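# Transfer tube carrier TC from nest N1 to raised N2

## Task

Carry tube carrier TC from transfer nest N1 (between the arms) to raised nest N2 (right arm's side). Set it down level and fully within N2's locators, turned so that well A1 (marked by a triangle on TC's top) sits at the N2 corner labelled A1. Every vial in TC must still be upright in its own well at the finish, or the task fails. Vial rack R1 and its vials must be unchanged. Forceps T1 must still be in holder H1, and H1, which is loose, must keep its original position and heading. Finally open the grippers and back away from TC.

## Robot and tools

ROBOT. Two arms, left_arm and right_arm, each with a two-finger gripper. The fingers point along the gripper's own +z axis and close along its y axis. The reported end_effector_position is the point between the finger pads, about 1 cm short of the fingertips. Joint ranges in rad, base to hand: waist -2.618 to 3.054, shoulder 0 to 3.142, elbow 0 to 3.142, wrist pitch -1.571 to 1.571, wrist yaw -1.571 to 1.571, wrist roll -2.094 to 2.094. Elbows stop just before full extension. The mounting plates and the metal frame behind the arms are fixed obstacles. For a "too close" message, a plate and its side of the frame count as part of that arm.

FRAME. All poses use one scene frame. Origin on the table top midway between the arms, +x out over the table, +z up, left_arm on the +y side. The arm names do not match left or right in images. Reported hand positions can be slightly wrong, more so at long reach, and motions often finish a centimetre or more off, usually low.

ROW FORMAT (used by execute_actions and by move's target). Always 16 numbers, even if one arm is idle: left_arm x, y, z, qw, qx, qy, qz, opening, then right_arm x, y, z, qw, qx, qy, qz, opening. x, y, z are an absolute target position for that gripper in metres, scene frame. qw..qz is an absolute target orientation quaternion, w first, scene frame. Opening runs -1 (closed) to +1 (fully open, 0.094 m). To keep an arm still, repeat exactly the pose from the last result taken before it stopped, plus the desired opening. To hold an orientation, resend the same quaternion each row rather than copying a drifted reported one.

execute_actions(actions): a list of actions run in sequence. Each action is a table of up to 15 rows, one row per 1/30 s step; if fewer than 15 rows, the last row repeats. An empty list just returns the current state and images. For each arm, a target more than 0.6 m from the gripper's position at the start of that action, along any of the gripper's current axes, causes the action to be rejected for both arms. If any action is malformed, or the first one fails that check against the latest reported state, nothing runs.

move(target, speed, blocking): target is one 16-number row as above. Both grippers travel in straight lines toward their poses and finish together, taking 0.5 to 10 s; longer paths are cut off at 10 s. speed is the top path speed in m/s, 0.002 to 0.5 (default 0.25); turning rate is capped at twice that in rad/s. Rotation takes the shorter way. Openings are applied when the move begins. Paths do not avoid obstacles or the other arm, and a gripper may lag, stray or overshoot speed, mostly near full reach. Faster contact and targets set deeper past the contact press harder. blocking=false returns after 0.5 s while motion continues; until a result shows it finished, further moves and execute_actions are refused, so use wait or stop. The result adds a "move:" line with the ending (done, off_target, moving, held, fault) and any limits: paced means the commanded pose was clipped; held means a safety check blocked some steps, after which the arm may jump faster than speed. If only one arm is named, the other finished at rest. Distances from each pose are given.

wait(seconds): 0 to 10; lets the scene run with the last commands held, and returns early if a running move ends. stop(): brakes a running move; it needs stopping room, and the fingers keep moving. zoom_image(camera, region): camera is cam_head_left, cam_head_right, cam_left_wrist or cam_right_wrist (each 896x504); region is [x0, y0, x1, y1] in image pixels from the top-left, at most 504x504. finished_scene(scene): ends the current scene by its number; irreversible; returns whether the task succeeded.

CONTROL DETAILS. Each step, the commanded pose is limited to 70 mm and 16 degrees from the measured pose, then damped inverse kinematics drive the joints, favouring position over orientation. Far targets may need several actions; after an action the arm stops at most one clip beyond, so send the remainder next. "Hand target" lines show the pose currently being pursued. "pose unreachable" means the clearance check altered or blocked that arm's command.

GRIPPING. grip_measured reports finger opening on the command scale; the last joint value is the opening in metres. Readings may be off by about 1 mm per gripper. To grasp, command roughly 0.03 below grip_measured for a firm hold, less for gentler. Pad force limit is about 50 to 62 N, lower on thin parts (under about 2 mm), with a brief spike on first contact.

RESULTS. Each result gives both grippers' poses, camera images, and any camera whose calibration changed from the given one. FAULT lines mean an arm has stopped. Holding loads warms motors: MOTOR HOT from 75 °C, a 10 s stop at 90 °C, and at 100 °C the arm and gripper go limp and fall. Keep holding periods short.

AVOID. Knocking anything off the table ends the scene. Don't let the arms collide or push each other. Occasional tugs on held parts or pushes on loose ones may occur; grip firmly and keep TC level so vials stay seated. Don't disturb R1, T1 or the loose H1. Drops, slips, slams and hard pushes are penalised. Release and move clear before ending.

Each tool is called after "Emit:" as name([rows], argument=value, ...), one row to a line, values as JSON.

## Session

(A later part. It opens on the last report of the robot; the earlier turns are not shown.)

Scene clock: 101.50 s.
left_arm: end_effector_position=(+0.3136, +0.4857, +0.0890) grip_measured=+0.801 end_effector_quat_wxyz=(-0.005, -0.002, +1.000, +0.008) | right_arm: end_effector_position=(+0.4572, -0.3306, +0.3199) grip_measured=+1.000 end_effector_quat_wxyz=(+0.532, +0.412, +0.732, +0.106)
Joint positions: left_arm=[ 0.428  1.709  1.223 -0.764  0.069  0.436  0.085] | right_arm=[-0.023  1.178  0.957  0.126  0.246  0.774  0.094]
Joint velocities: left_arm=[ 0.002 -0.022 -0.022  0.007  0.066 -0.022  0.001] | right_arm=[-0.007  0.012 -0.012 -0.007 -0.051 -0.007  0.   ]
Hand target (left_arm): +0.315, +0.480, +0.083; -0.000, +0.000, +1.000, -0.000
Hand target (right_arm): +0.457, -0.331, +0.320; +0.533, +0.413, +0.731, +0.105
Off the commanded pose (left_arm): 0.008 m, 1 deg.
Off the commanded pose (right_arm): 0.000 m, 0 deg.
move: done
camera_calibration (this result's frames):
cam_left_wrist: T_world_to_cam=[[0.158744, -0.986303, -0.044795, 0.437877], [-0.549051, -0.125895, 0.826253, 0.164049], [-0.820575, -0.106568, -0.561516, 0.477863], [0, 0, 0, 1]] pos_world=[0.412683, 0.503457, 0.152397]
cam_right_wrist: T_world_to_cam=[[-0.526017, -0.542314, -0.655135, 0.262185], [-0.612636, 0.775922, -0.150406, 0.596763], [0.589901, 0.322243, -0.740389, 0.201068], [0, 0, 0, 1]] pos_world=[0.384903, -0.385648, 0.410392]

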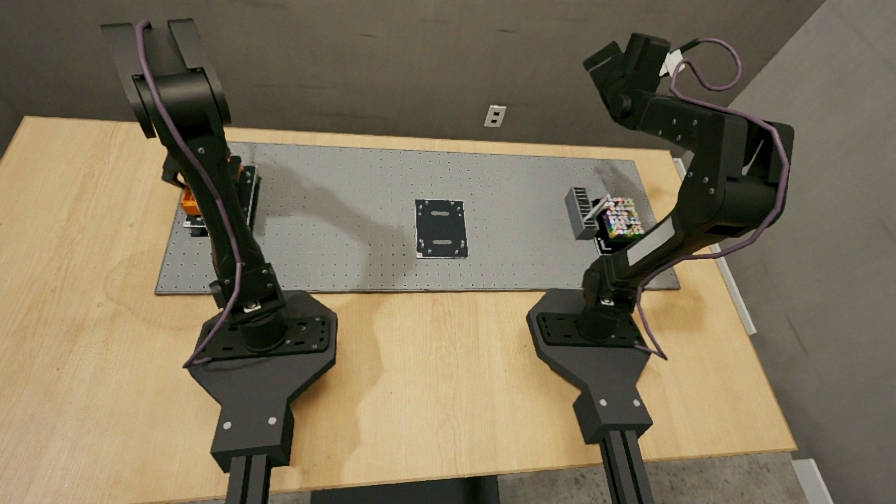

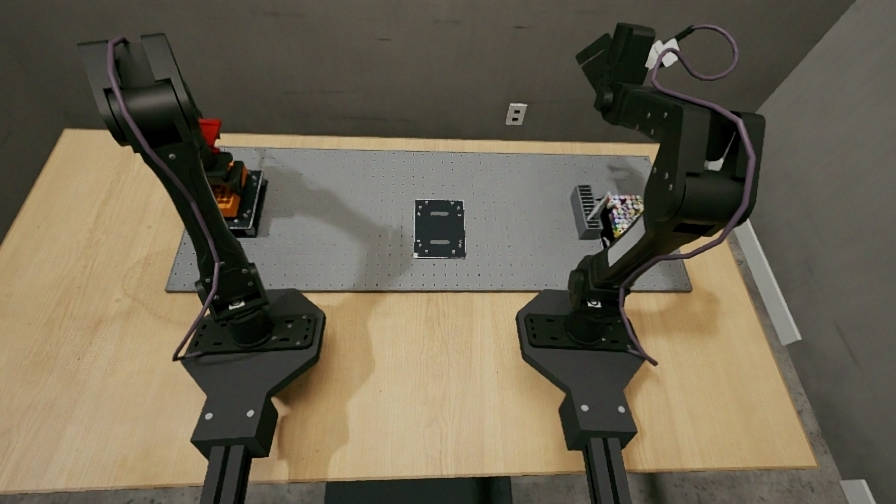

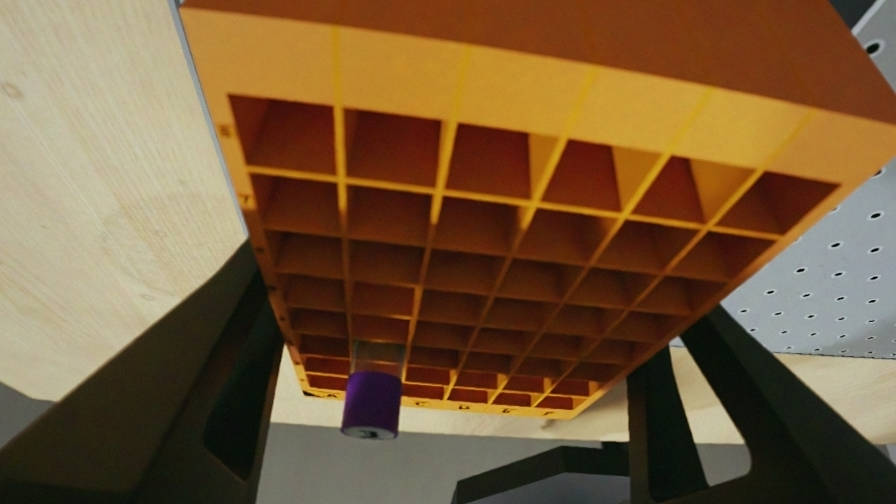

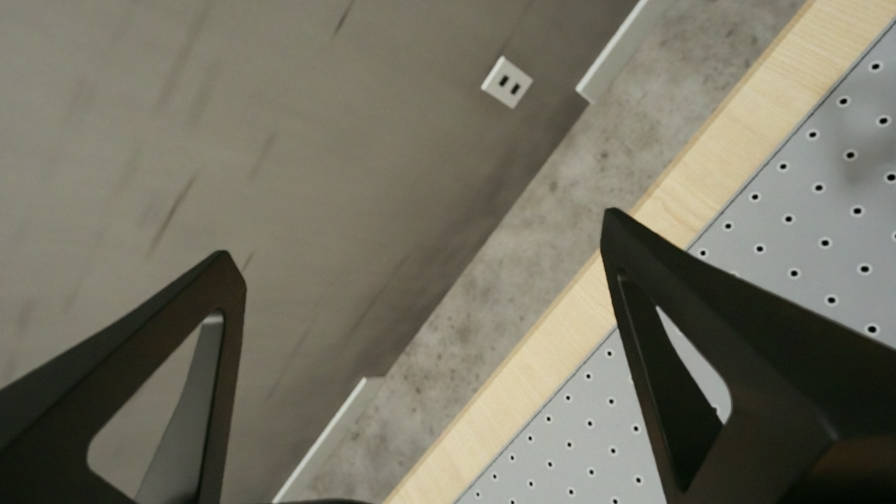

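Emit:
move(target=[0.321,0.472,0.075,0,0,1,0,0.76,0.4572,-0.331,0.32,0.533,0.413,0.731,0.105,1], speed=0.02)

Emit:
zoom_image(camera="cam_head_right", region=[180,155,280,250])

Emit:
zoom_image(camera="cam_head_left", region=[170,150,270,245])

Scene clock: 111.87 s.
left_arm: end_effector_position=(+0.3226, +0.4759, +0.0830) grip_measured=+0.801 end_effector_quat_wxyz=(+0.002, -0.000, +1.000, +0.005) | right_arm: end_effector_position=(+0.4572, -0.3306, +0.3199) grip_measured=+1.000 end_effector_quat_wxyz=(+0.532, +0.412, +0.732, +0.106)
Joint positions: left_arm=[ 0.393  1.724  1.223 -0.737  0.069  0.406  0.085] | right_arm=[-0.023  1.178  0.957  0.126  0.246  0.774  0.094]
Joint velocities: left_arm=[-0.002 -0.007 -0.007 -0.139 -0.081 -0.037  0.   ] | right_arm=[-0.002 -0.007  0.007  0.007  0.051  0.066  0.   ]
Hand target (left_arm): +0.321, +0.472, +0.075; +0.000, -0.000, +1.000, -0.001
Hand target (right_arm): +0.457, -0.331, +0.320; +0.533, +0.413, +0.731, +0.105
Off the commanded pose (left_arm): 0.009 m, 1 deg.
Off the commanded pose (right_arm): 0.000 m, 0 deg.
move: done
camera_calibration (this result's frames):
cam_left_wrist: T_world_to_cam=[[0.156025, -0.987069, -0.0367684, 0.427057], [-0.560601, -0.119139, 0.819471, 0.173765], [-0.813254, -0.107246, -0.57194, 0.479659], [0, 0, 0, 1]] pos_world=[0.420866, 0.493678, 0.147643]
cam_right_wrist: T_world_to_cam=[[-0.526017, -0.542314, -0.655135, 0.262185], [-0.612636, 0.775922, -0.150406, 0.596763], [0.589901, 0.322243, -0.740389, 0.201068], [0, 0, 0, 1]] pos_world=[0.384903, -0.385648, 0.410392]

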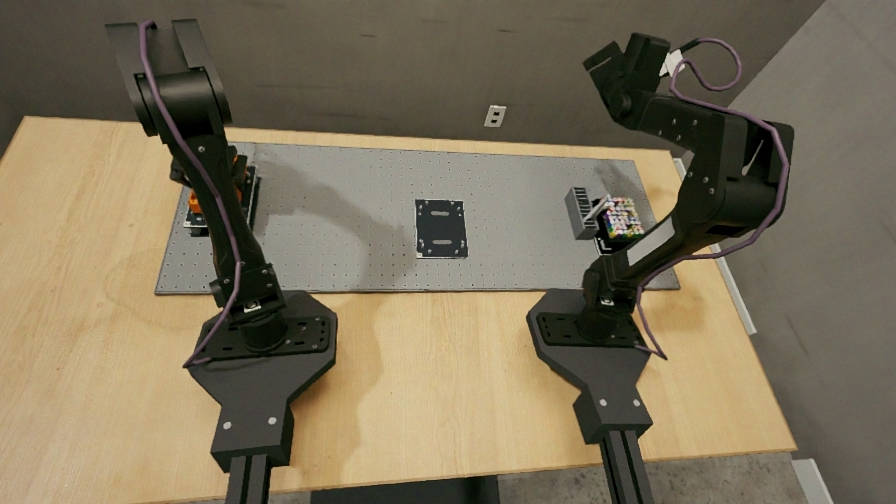

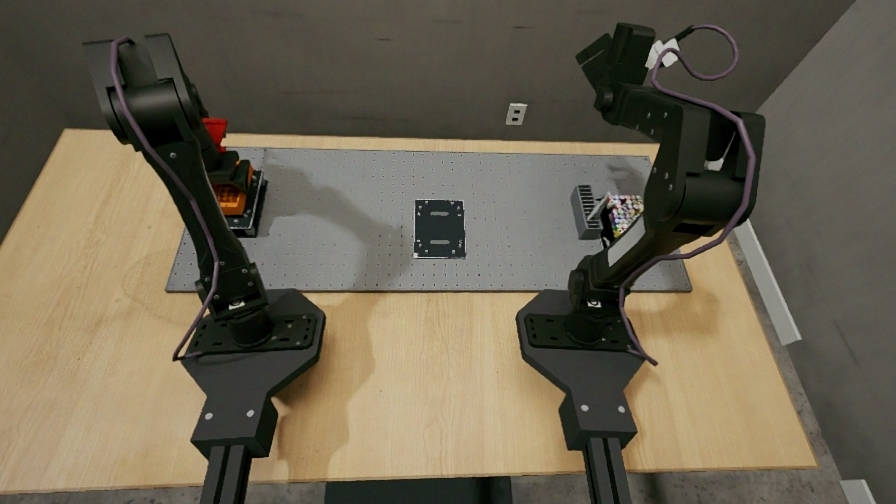

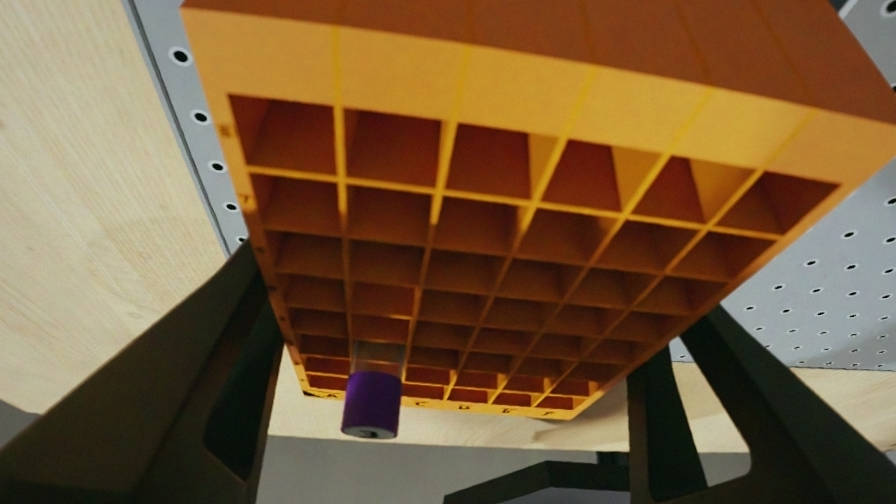

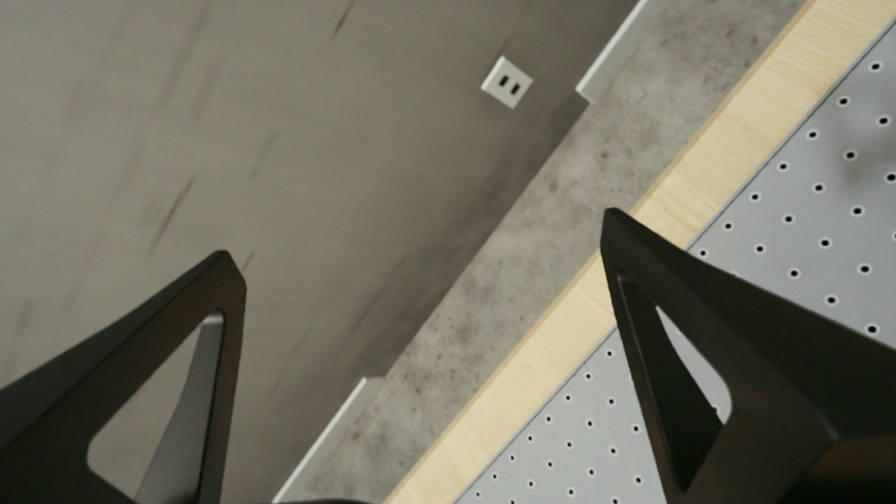

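Region (180, 155, 280, 250) of cam_head_right's 896x504 image, scaled by 5.040, with more detail than that image has; it fills the top 479 rows of this view, and the rest is white.

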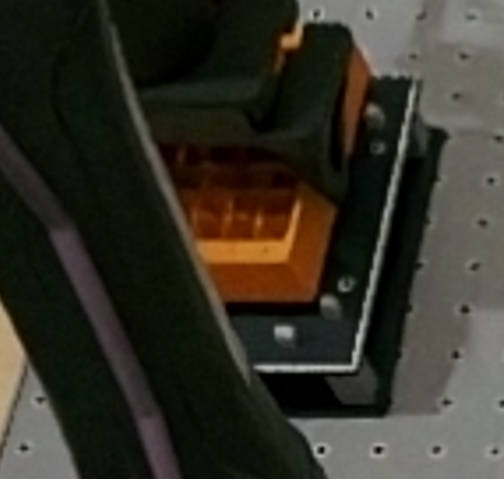

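Region (170, 150, 270, 245) of cam_head_left's 896x504 image, scaled by 5.040, with more detail than that image has; it fills the top 479 rows of this view, and the rest is white.

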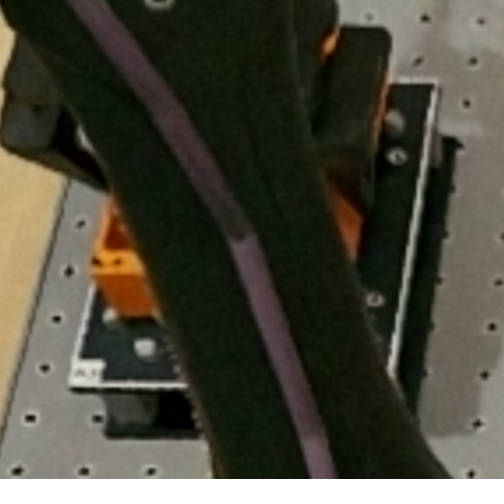

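Emit:
move(target=[0.316,0.488,0.078,0,0,1,0,0.76,0.4572,-0.331,0.32,0.533,0.413,0.731,0.105,1], speed=0.01)

Emit:
zoom_image(camera="cam_head_right", region=[180,155,280,250])

Emit:
zoom_image(camera="cam_head_left", region=[170,150,270,245])

Scene clock: 121.90 s.
left_arm: end_effector_position=(+0.3171, +0.4876, +0.0824) grip_measured=+0.801 end_effector_quat_wxyz=(-0.000, +0.002, +1.000, +0.008) | right_arm: end_effector_position=(+0.4572, -0.3306, +0.3199) grip_measured=+1.000 end_effector_quat_wxyz=(+0.532, +0.412, +0.732, +0.106)
Joint positions: left_arm=[ 0.429  1.729  1.223 -0.737  0.073  0.445  0.085] | right_arm=[-0.023  1.178  0.957  0.126  0.246  0.774  0.094]
Joint velocities: left_arm=[-0.007 -0.002 -0.022 -0.022 -0.022  0.051 -0.001] | right_arm=[ 0.002  0.002 -0.002 -0.022 -0.007 -0.051  0.   ]
Hand target (left_arm): +0.316, +0.488, +0.078; -0.001, +0.000, +1.000, +0.001
Hand target (right_arm): +0.457, -0.331, +0.320; +0.533, +0.413, +0.731, +0.105
Off the commanded pose (left_arm): 0.005 m, 1 deg.
Off the commanded pose (right_arm): 0.000 m, 0 deg.
move: done
camera_calibration (this result's frames):
cam_left_wrist: T_world_to_cam=[[0.150855, -0.987625, -0.0428891, 0.441844], [-0.557179, -0.120784, 0.821561, 0.172117], [-0.816575, -0.10004, -0.568505, 0.473262], [0, 0, 0, 1]] pos_world=[0.415699, 0.50451, 0.146598]
cam_right_wrist: T_world_to_cam=[[-0.526017, -0.542314, -0.655135, 0.262185], [-0.612636, 0.775922, -0.150406, 0.596763], [0.589901, 0.322243, -0.740389, 0.201068], [0, 0, 0, 1]] pos_world=[0.384903, -0.385648, 0.410392]

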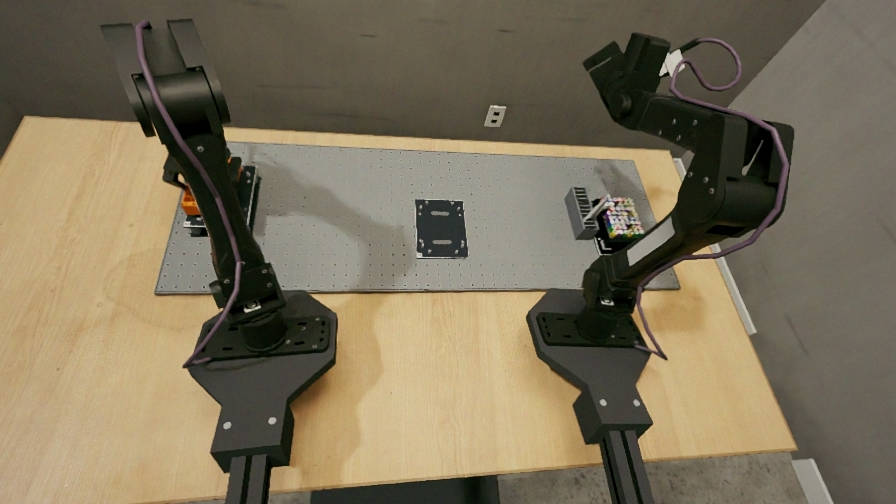

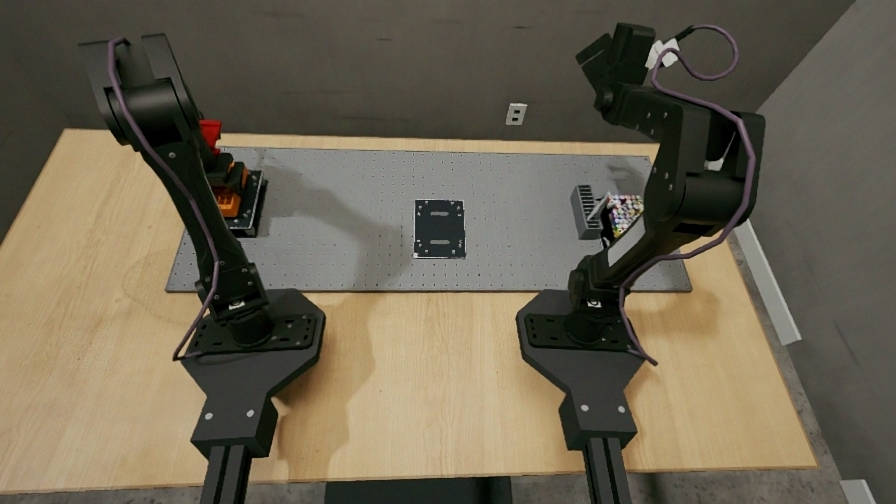

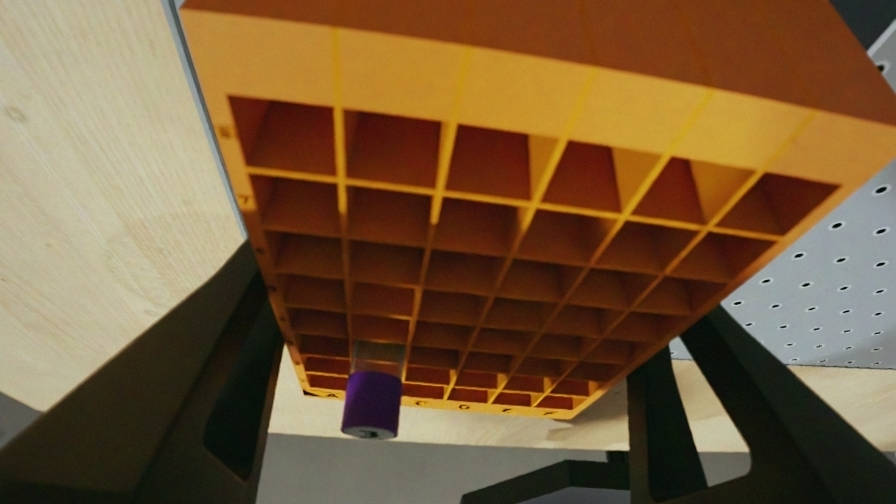

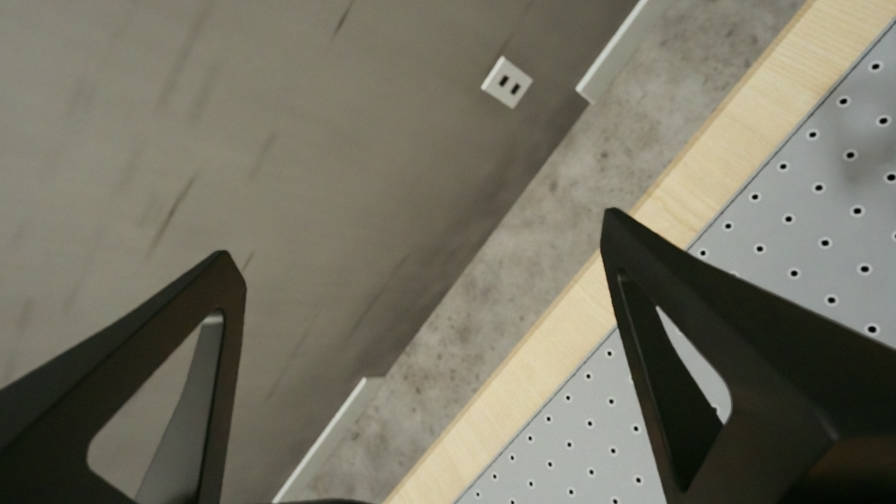

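Region (180, 155, 280, 250) of cam_head_right's 896x504 image, scaled by 5.040, with more detail than that image has; it fills the top 479 rows of this view, and the rest is white.

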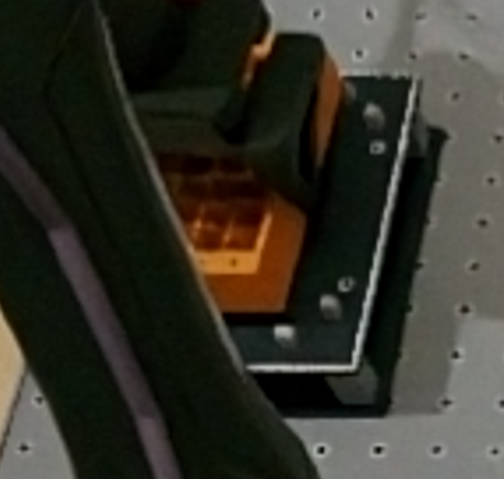

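Region (170, 150, 270, 245) of cam_head_left's 896x504 image, scaled by 5.040, with more detail than that image has; it fills the top 479 rows of this view, and the rest is white.

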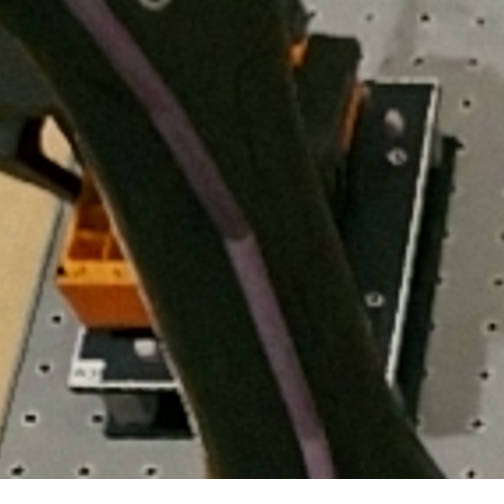

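Emit:
move(target=[0.319,0.478,0.072,0,0,1,0,0.76,0.4572,-0.331,0.32,0.533,0.413,0.731,0.105,1], speed=0.01)

Emit:
zoom_image(camera="cam_head_right", region=[180,155,280,250])

Emit:
zoom_image(camera="cam_head_left", region=[170,150,270,245])

Scene clock: 127.97 s.
left_arm: end_effector_position=(+0.3201, +0.4851, +0.0821) grip_measured=+0.801 end_effector_quat_wxyz=(+0.002, -0.004, +1.000, +0.010) | right_arm: end_effector_position=(+0.4572, -0.3306, +0.3199) grip_measured=+1.000 end_effector_quat_wxyz=(+0.532, +0.412, +0.732, +0.106)
Joint positions: left_arm=[ 0.418  1.729  1.223 -0.729  0.069  0.42   0.085] | right_arm=[-0.023  1.178  0.957  0.126  0.246  0.774  0.094]
Joint velocities: left_arm=[ 0.002 -0.002  0.017  0.007 -0.051 -0.095  0.001] | right_arm=[ 0.002  0.007  0.012 -0.022  0.037 -0.022  0.   ]
Hand target (left_arm): +0.319, +0.478, +0.072; -0.000, -0.000, +1.000, -0.000
Hand target (right_arm): +0.457, -0.331, +0.320; +0.533, +0.413, +0.731, +0.105
Off the commanded pose (left_arm): 0.012 m, 1 deg.
Off the commanded pose (right_arm): 0.000 m, 0 deg.
move: off_target (left_arm)
camera_calibration (this result's frames):
cam_left_wrist: T_world_to_cam=[[0.164678, -0.985313, -0.0451579, 0.433577], [-0.560267, -0.131123, 0.817868, 0.180044], [-0.811777, -0.109384, -0.573632, 0.47871], [0, 0, 0, 1]] pos_world=[0.418078, 0.50318, 0.14693]
cam_right_wrist: T_world_to_cam=[[-0.526017, -0.542314, -0.655135, 0.262185], [-0.612636, 0.775922, -0.150406, 0.596763], [0.589901, 0.322243, -0.740389, 0.201068], [0, 0, 0, 1]] pos_world=[0.384903, -0.385648, 0.410392]

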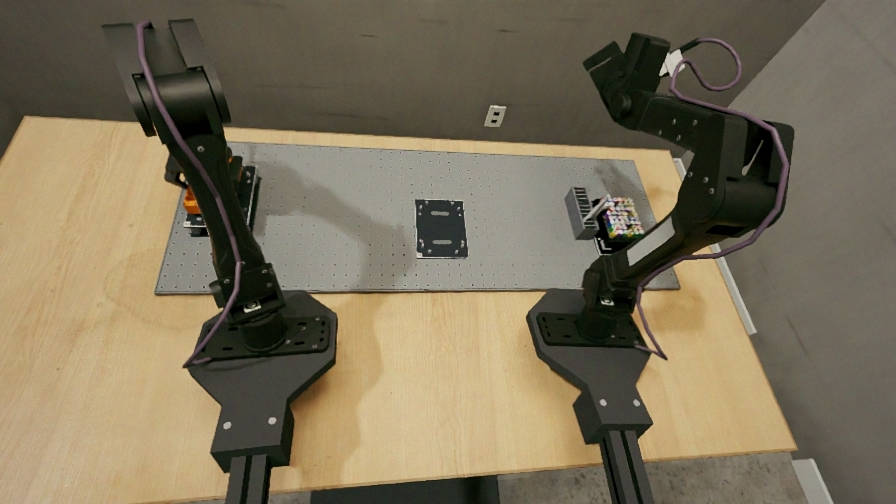

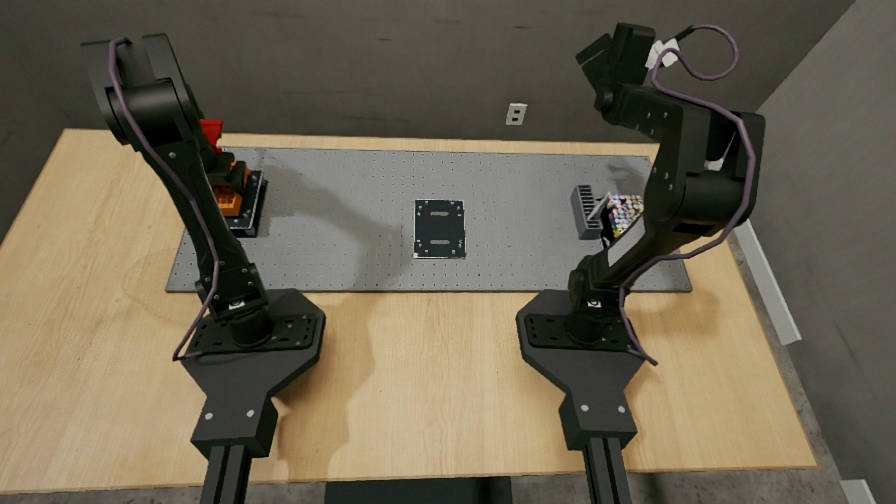

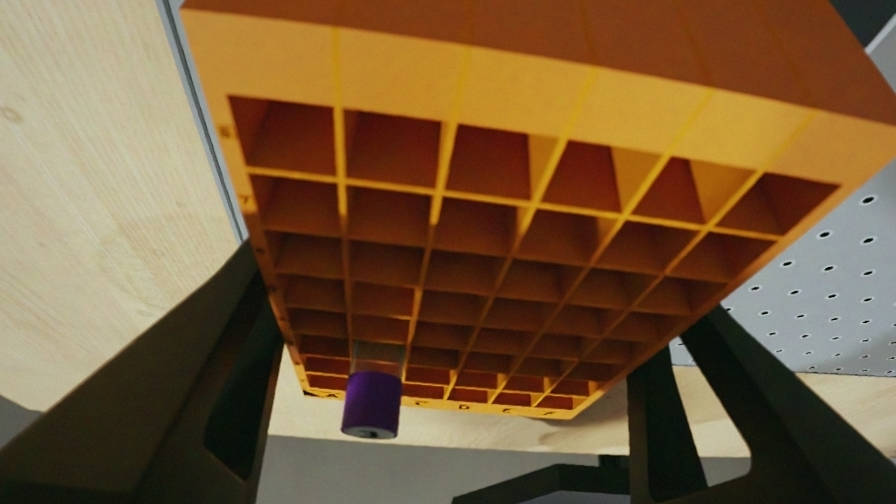

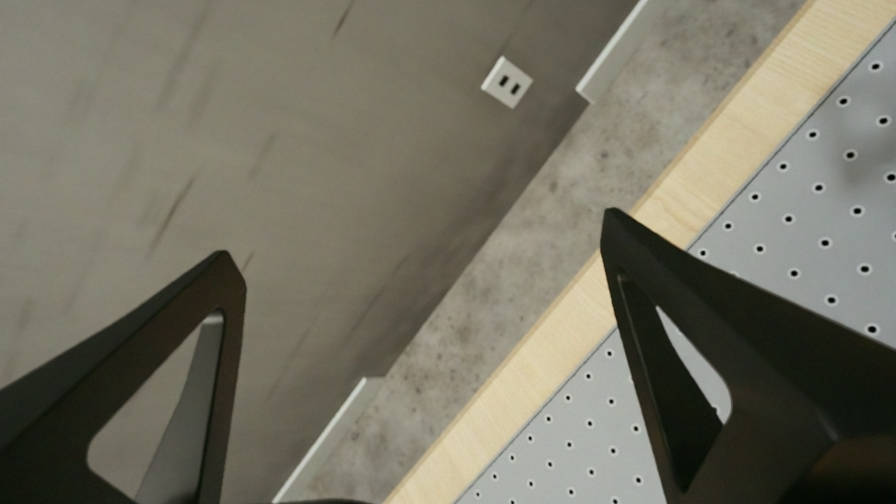

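Region (180, 155, 280, 250) of cam_head_right's 896x504 image, scaled by 5.040, with more detail than that image has; it fills the top 479 rows of this view, and the rest is white.

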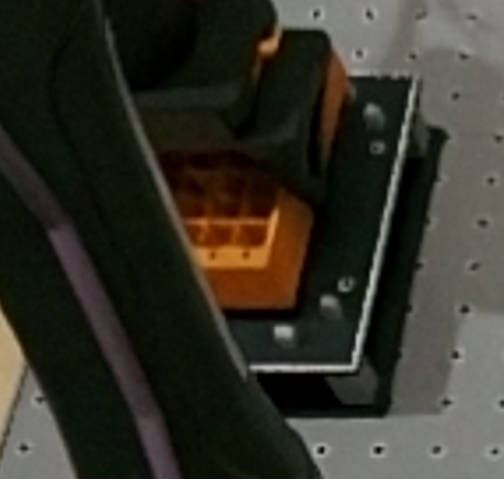

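Region (170, 150, 270, 245) of cam_head_left's 896x504 image, scaled by 5.040, with more detail than that image has; it fills the top 479 rows of this view, and the rest is white.

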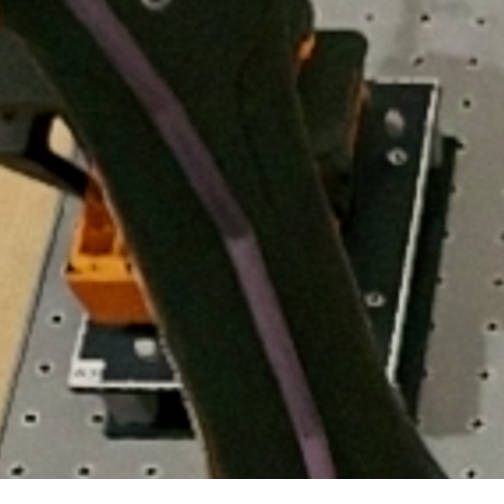

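Emit:
move(target=[0.319,0.476,0.062,0,0,1,0,0.76,0.4572,-0.331,0.32,0.533,0.413,0.731,0.105,1], speed=0.015)

Emit:
zoom_image(camera="cam_head_right", region=[180,155,280,250])

Emit:
zoom_image(camera="cam_head_left", region=[170,150,270,245])

Scene clock: 134.37 s.
left_arm: end_effector_position=(+0.3211, +0.4847, +0.0810) grip_measured=+0.801 end_effector_quat_wxyz=(+0.002, -0.005, +1.000, +0.015) | right_arm: end_effector_position=(+0.4572, -0.3306, +0.3199) grip_measured=+1.000 end_effector_quat_wxyz=(+0.532, +0.412, +0.732, +0.106)
Joint positions: left_arm=[ 0.41   1.73   1.221 -0.722  0.058  0.412  0.085] | right_arm=[-0.023  1.178  0.957  0.126  0.246  0.774  0.094]
Joint velocities: left_arm=[ 0.002 -0.002  0.002 -0.051 -0.066  0.037  0.001] | right_arm=[-0.012  0.007  0.002  0.022  0.007  0.037  0.   ]
Hand target (left_arm): +0.318, +0.476, +0.063; -0.001, -0.000, +1.000, -0.000
Hand target (right_arm): +0.457, -0.331, +0.320; +0.533, +0.413, +0.731, +0.105
Off the commanded pose (left_arm): 0.021 m, 2 deg.
Off the commanded pose (right_arm): 0.000 m, 0 deg.
move: off_target (left_arm)
camera_calibration (this result's frames):
cam_left_wrist: T_world_to_cam=[[0.166376, -0.984557, -0.0544659, 0.432841], [-0.559936, -0.139799, 0.816656, 0.185583], [-0.811659, -0.105374, -0.574548, 0.476994], [0, 0, 0, 1]] pos_world=[0.419057, 0.502364, 0.146074]
cam_right_wrist: T_world_to_cam=[[-0.526017, -0.542314, -0.655135, 0.262185], [-0.612636, 0.775922, -0.150406, 0.596763], [0.589901, 0.322243, -0.740389, 0.201068], [0, 0, 0, 1]] pos_world=[0.384903, -0.385648, 0.410392]

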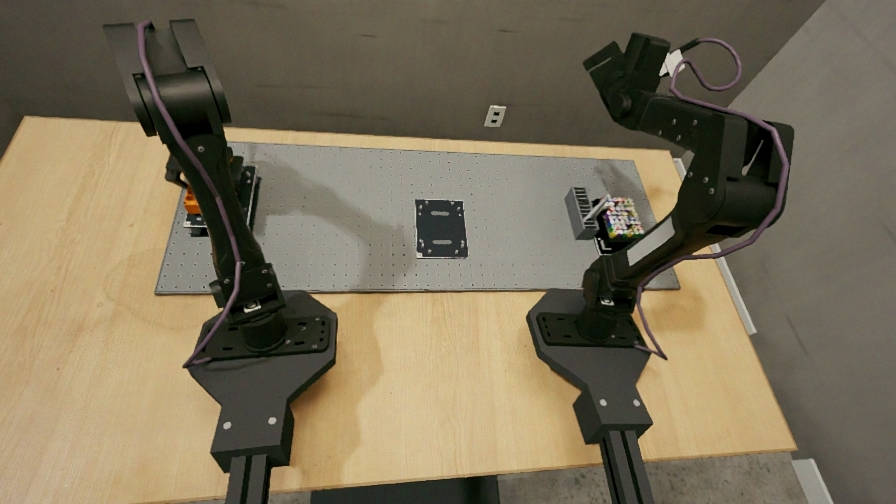

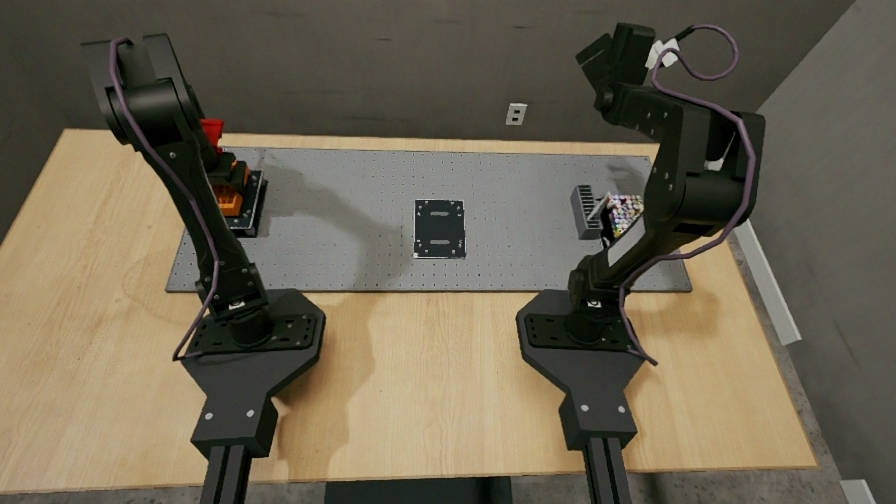

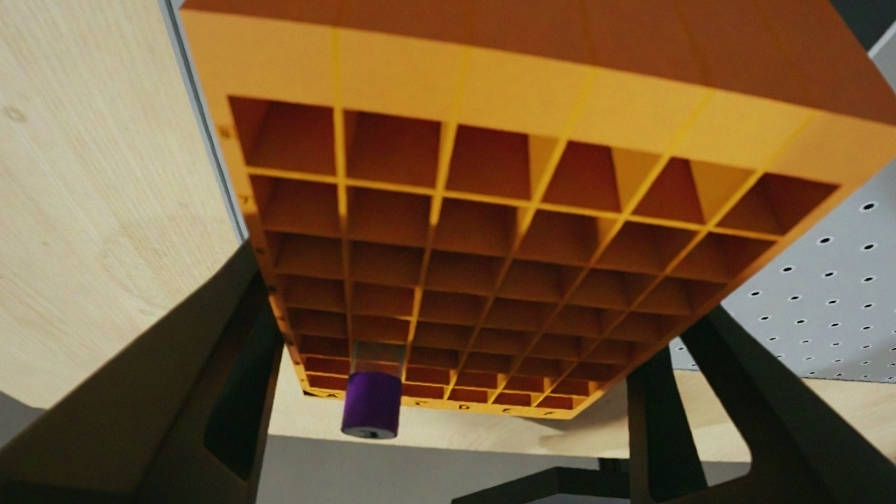

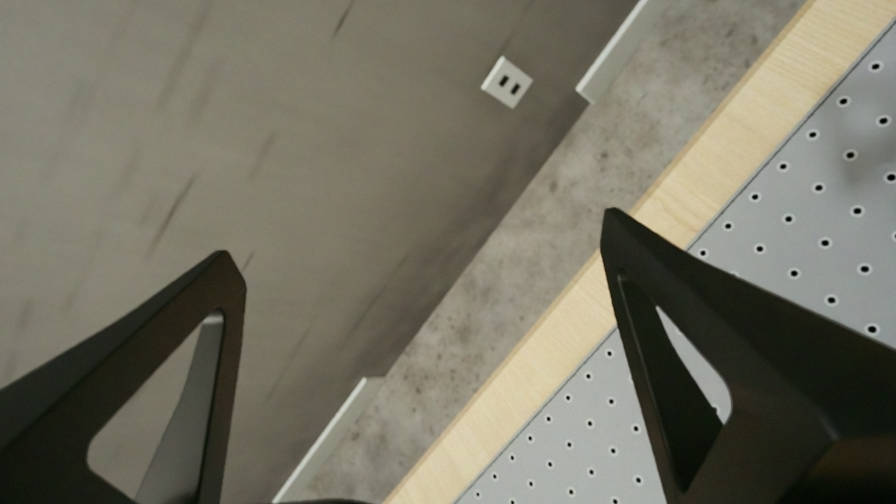

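Region (180, 155, 280, 250) of cam_head_right's 896x504 image, scaled by 5.040, with more detail than that image has; it fills the top 479 rows of this view, and the rest is white.

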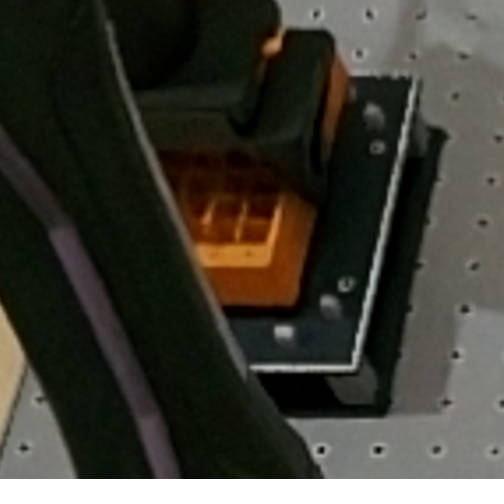

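Region (170, 150, 270, 245) of cam_head_left's 896x504 image, scaled by 5.040, with more detail than that image has; it fills the top 479 rows of this view, and the rest is white.

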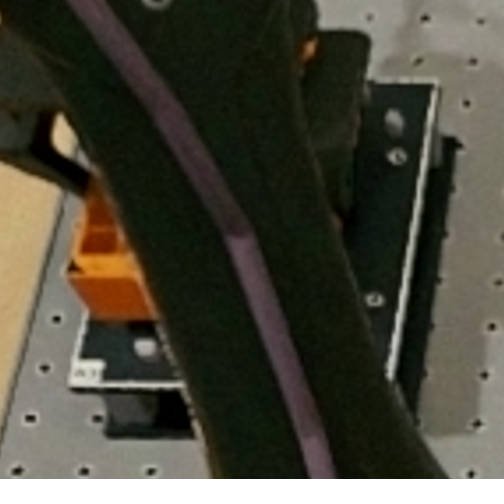

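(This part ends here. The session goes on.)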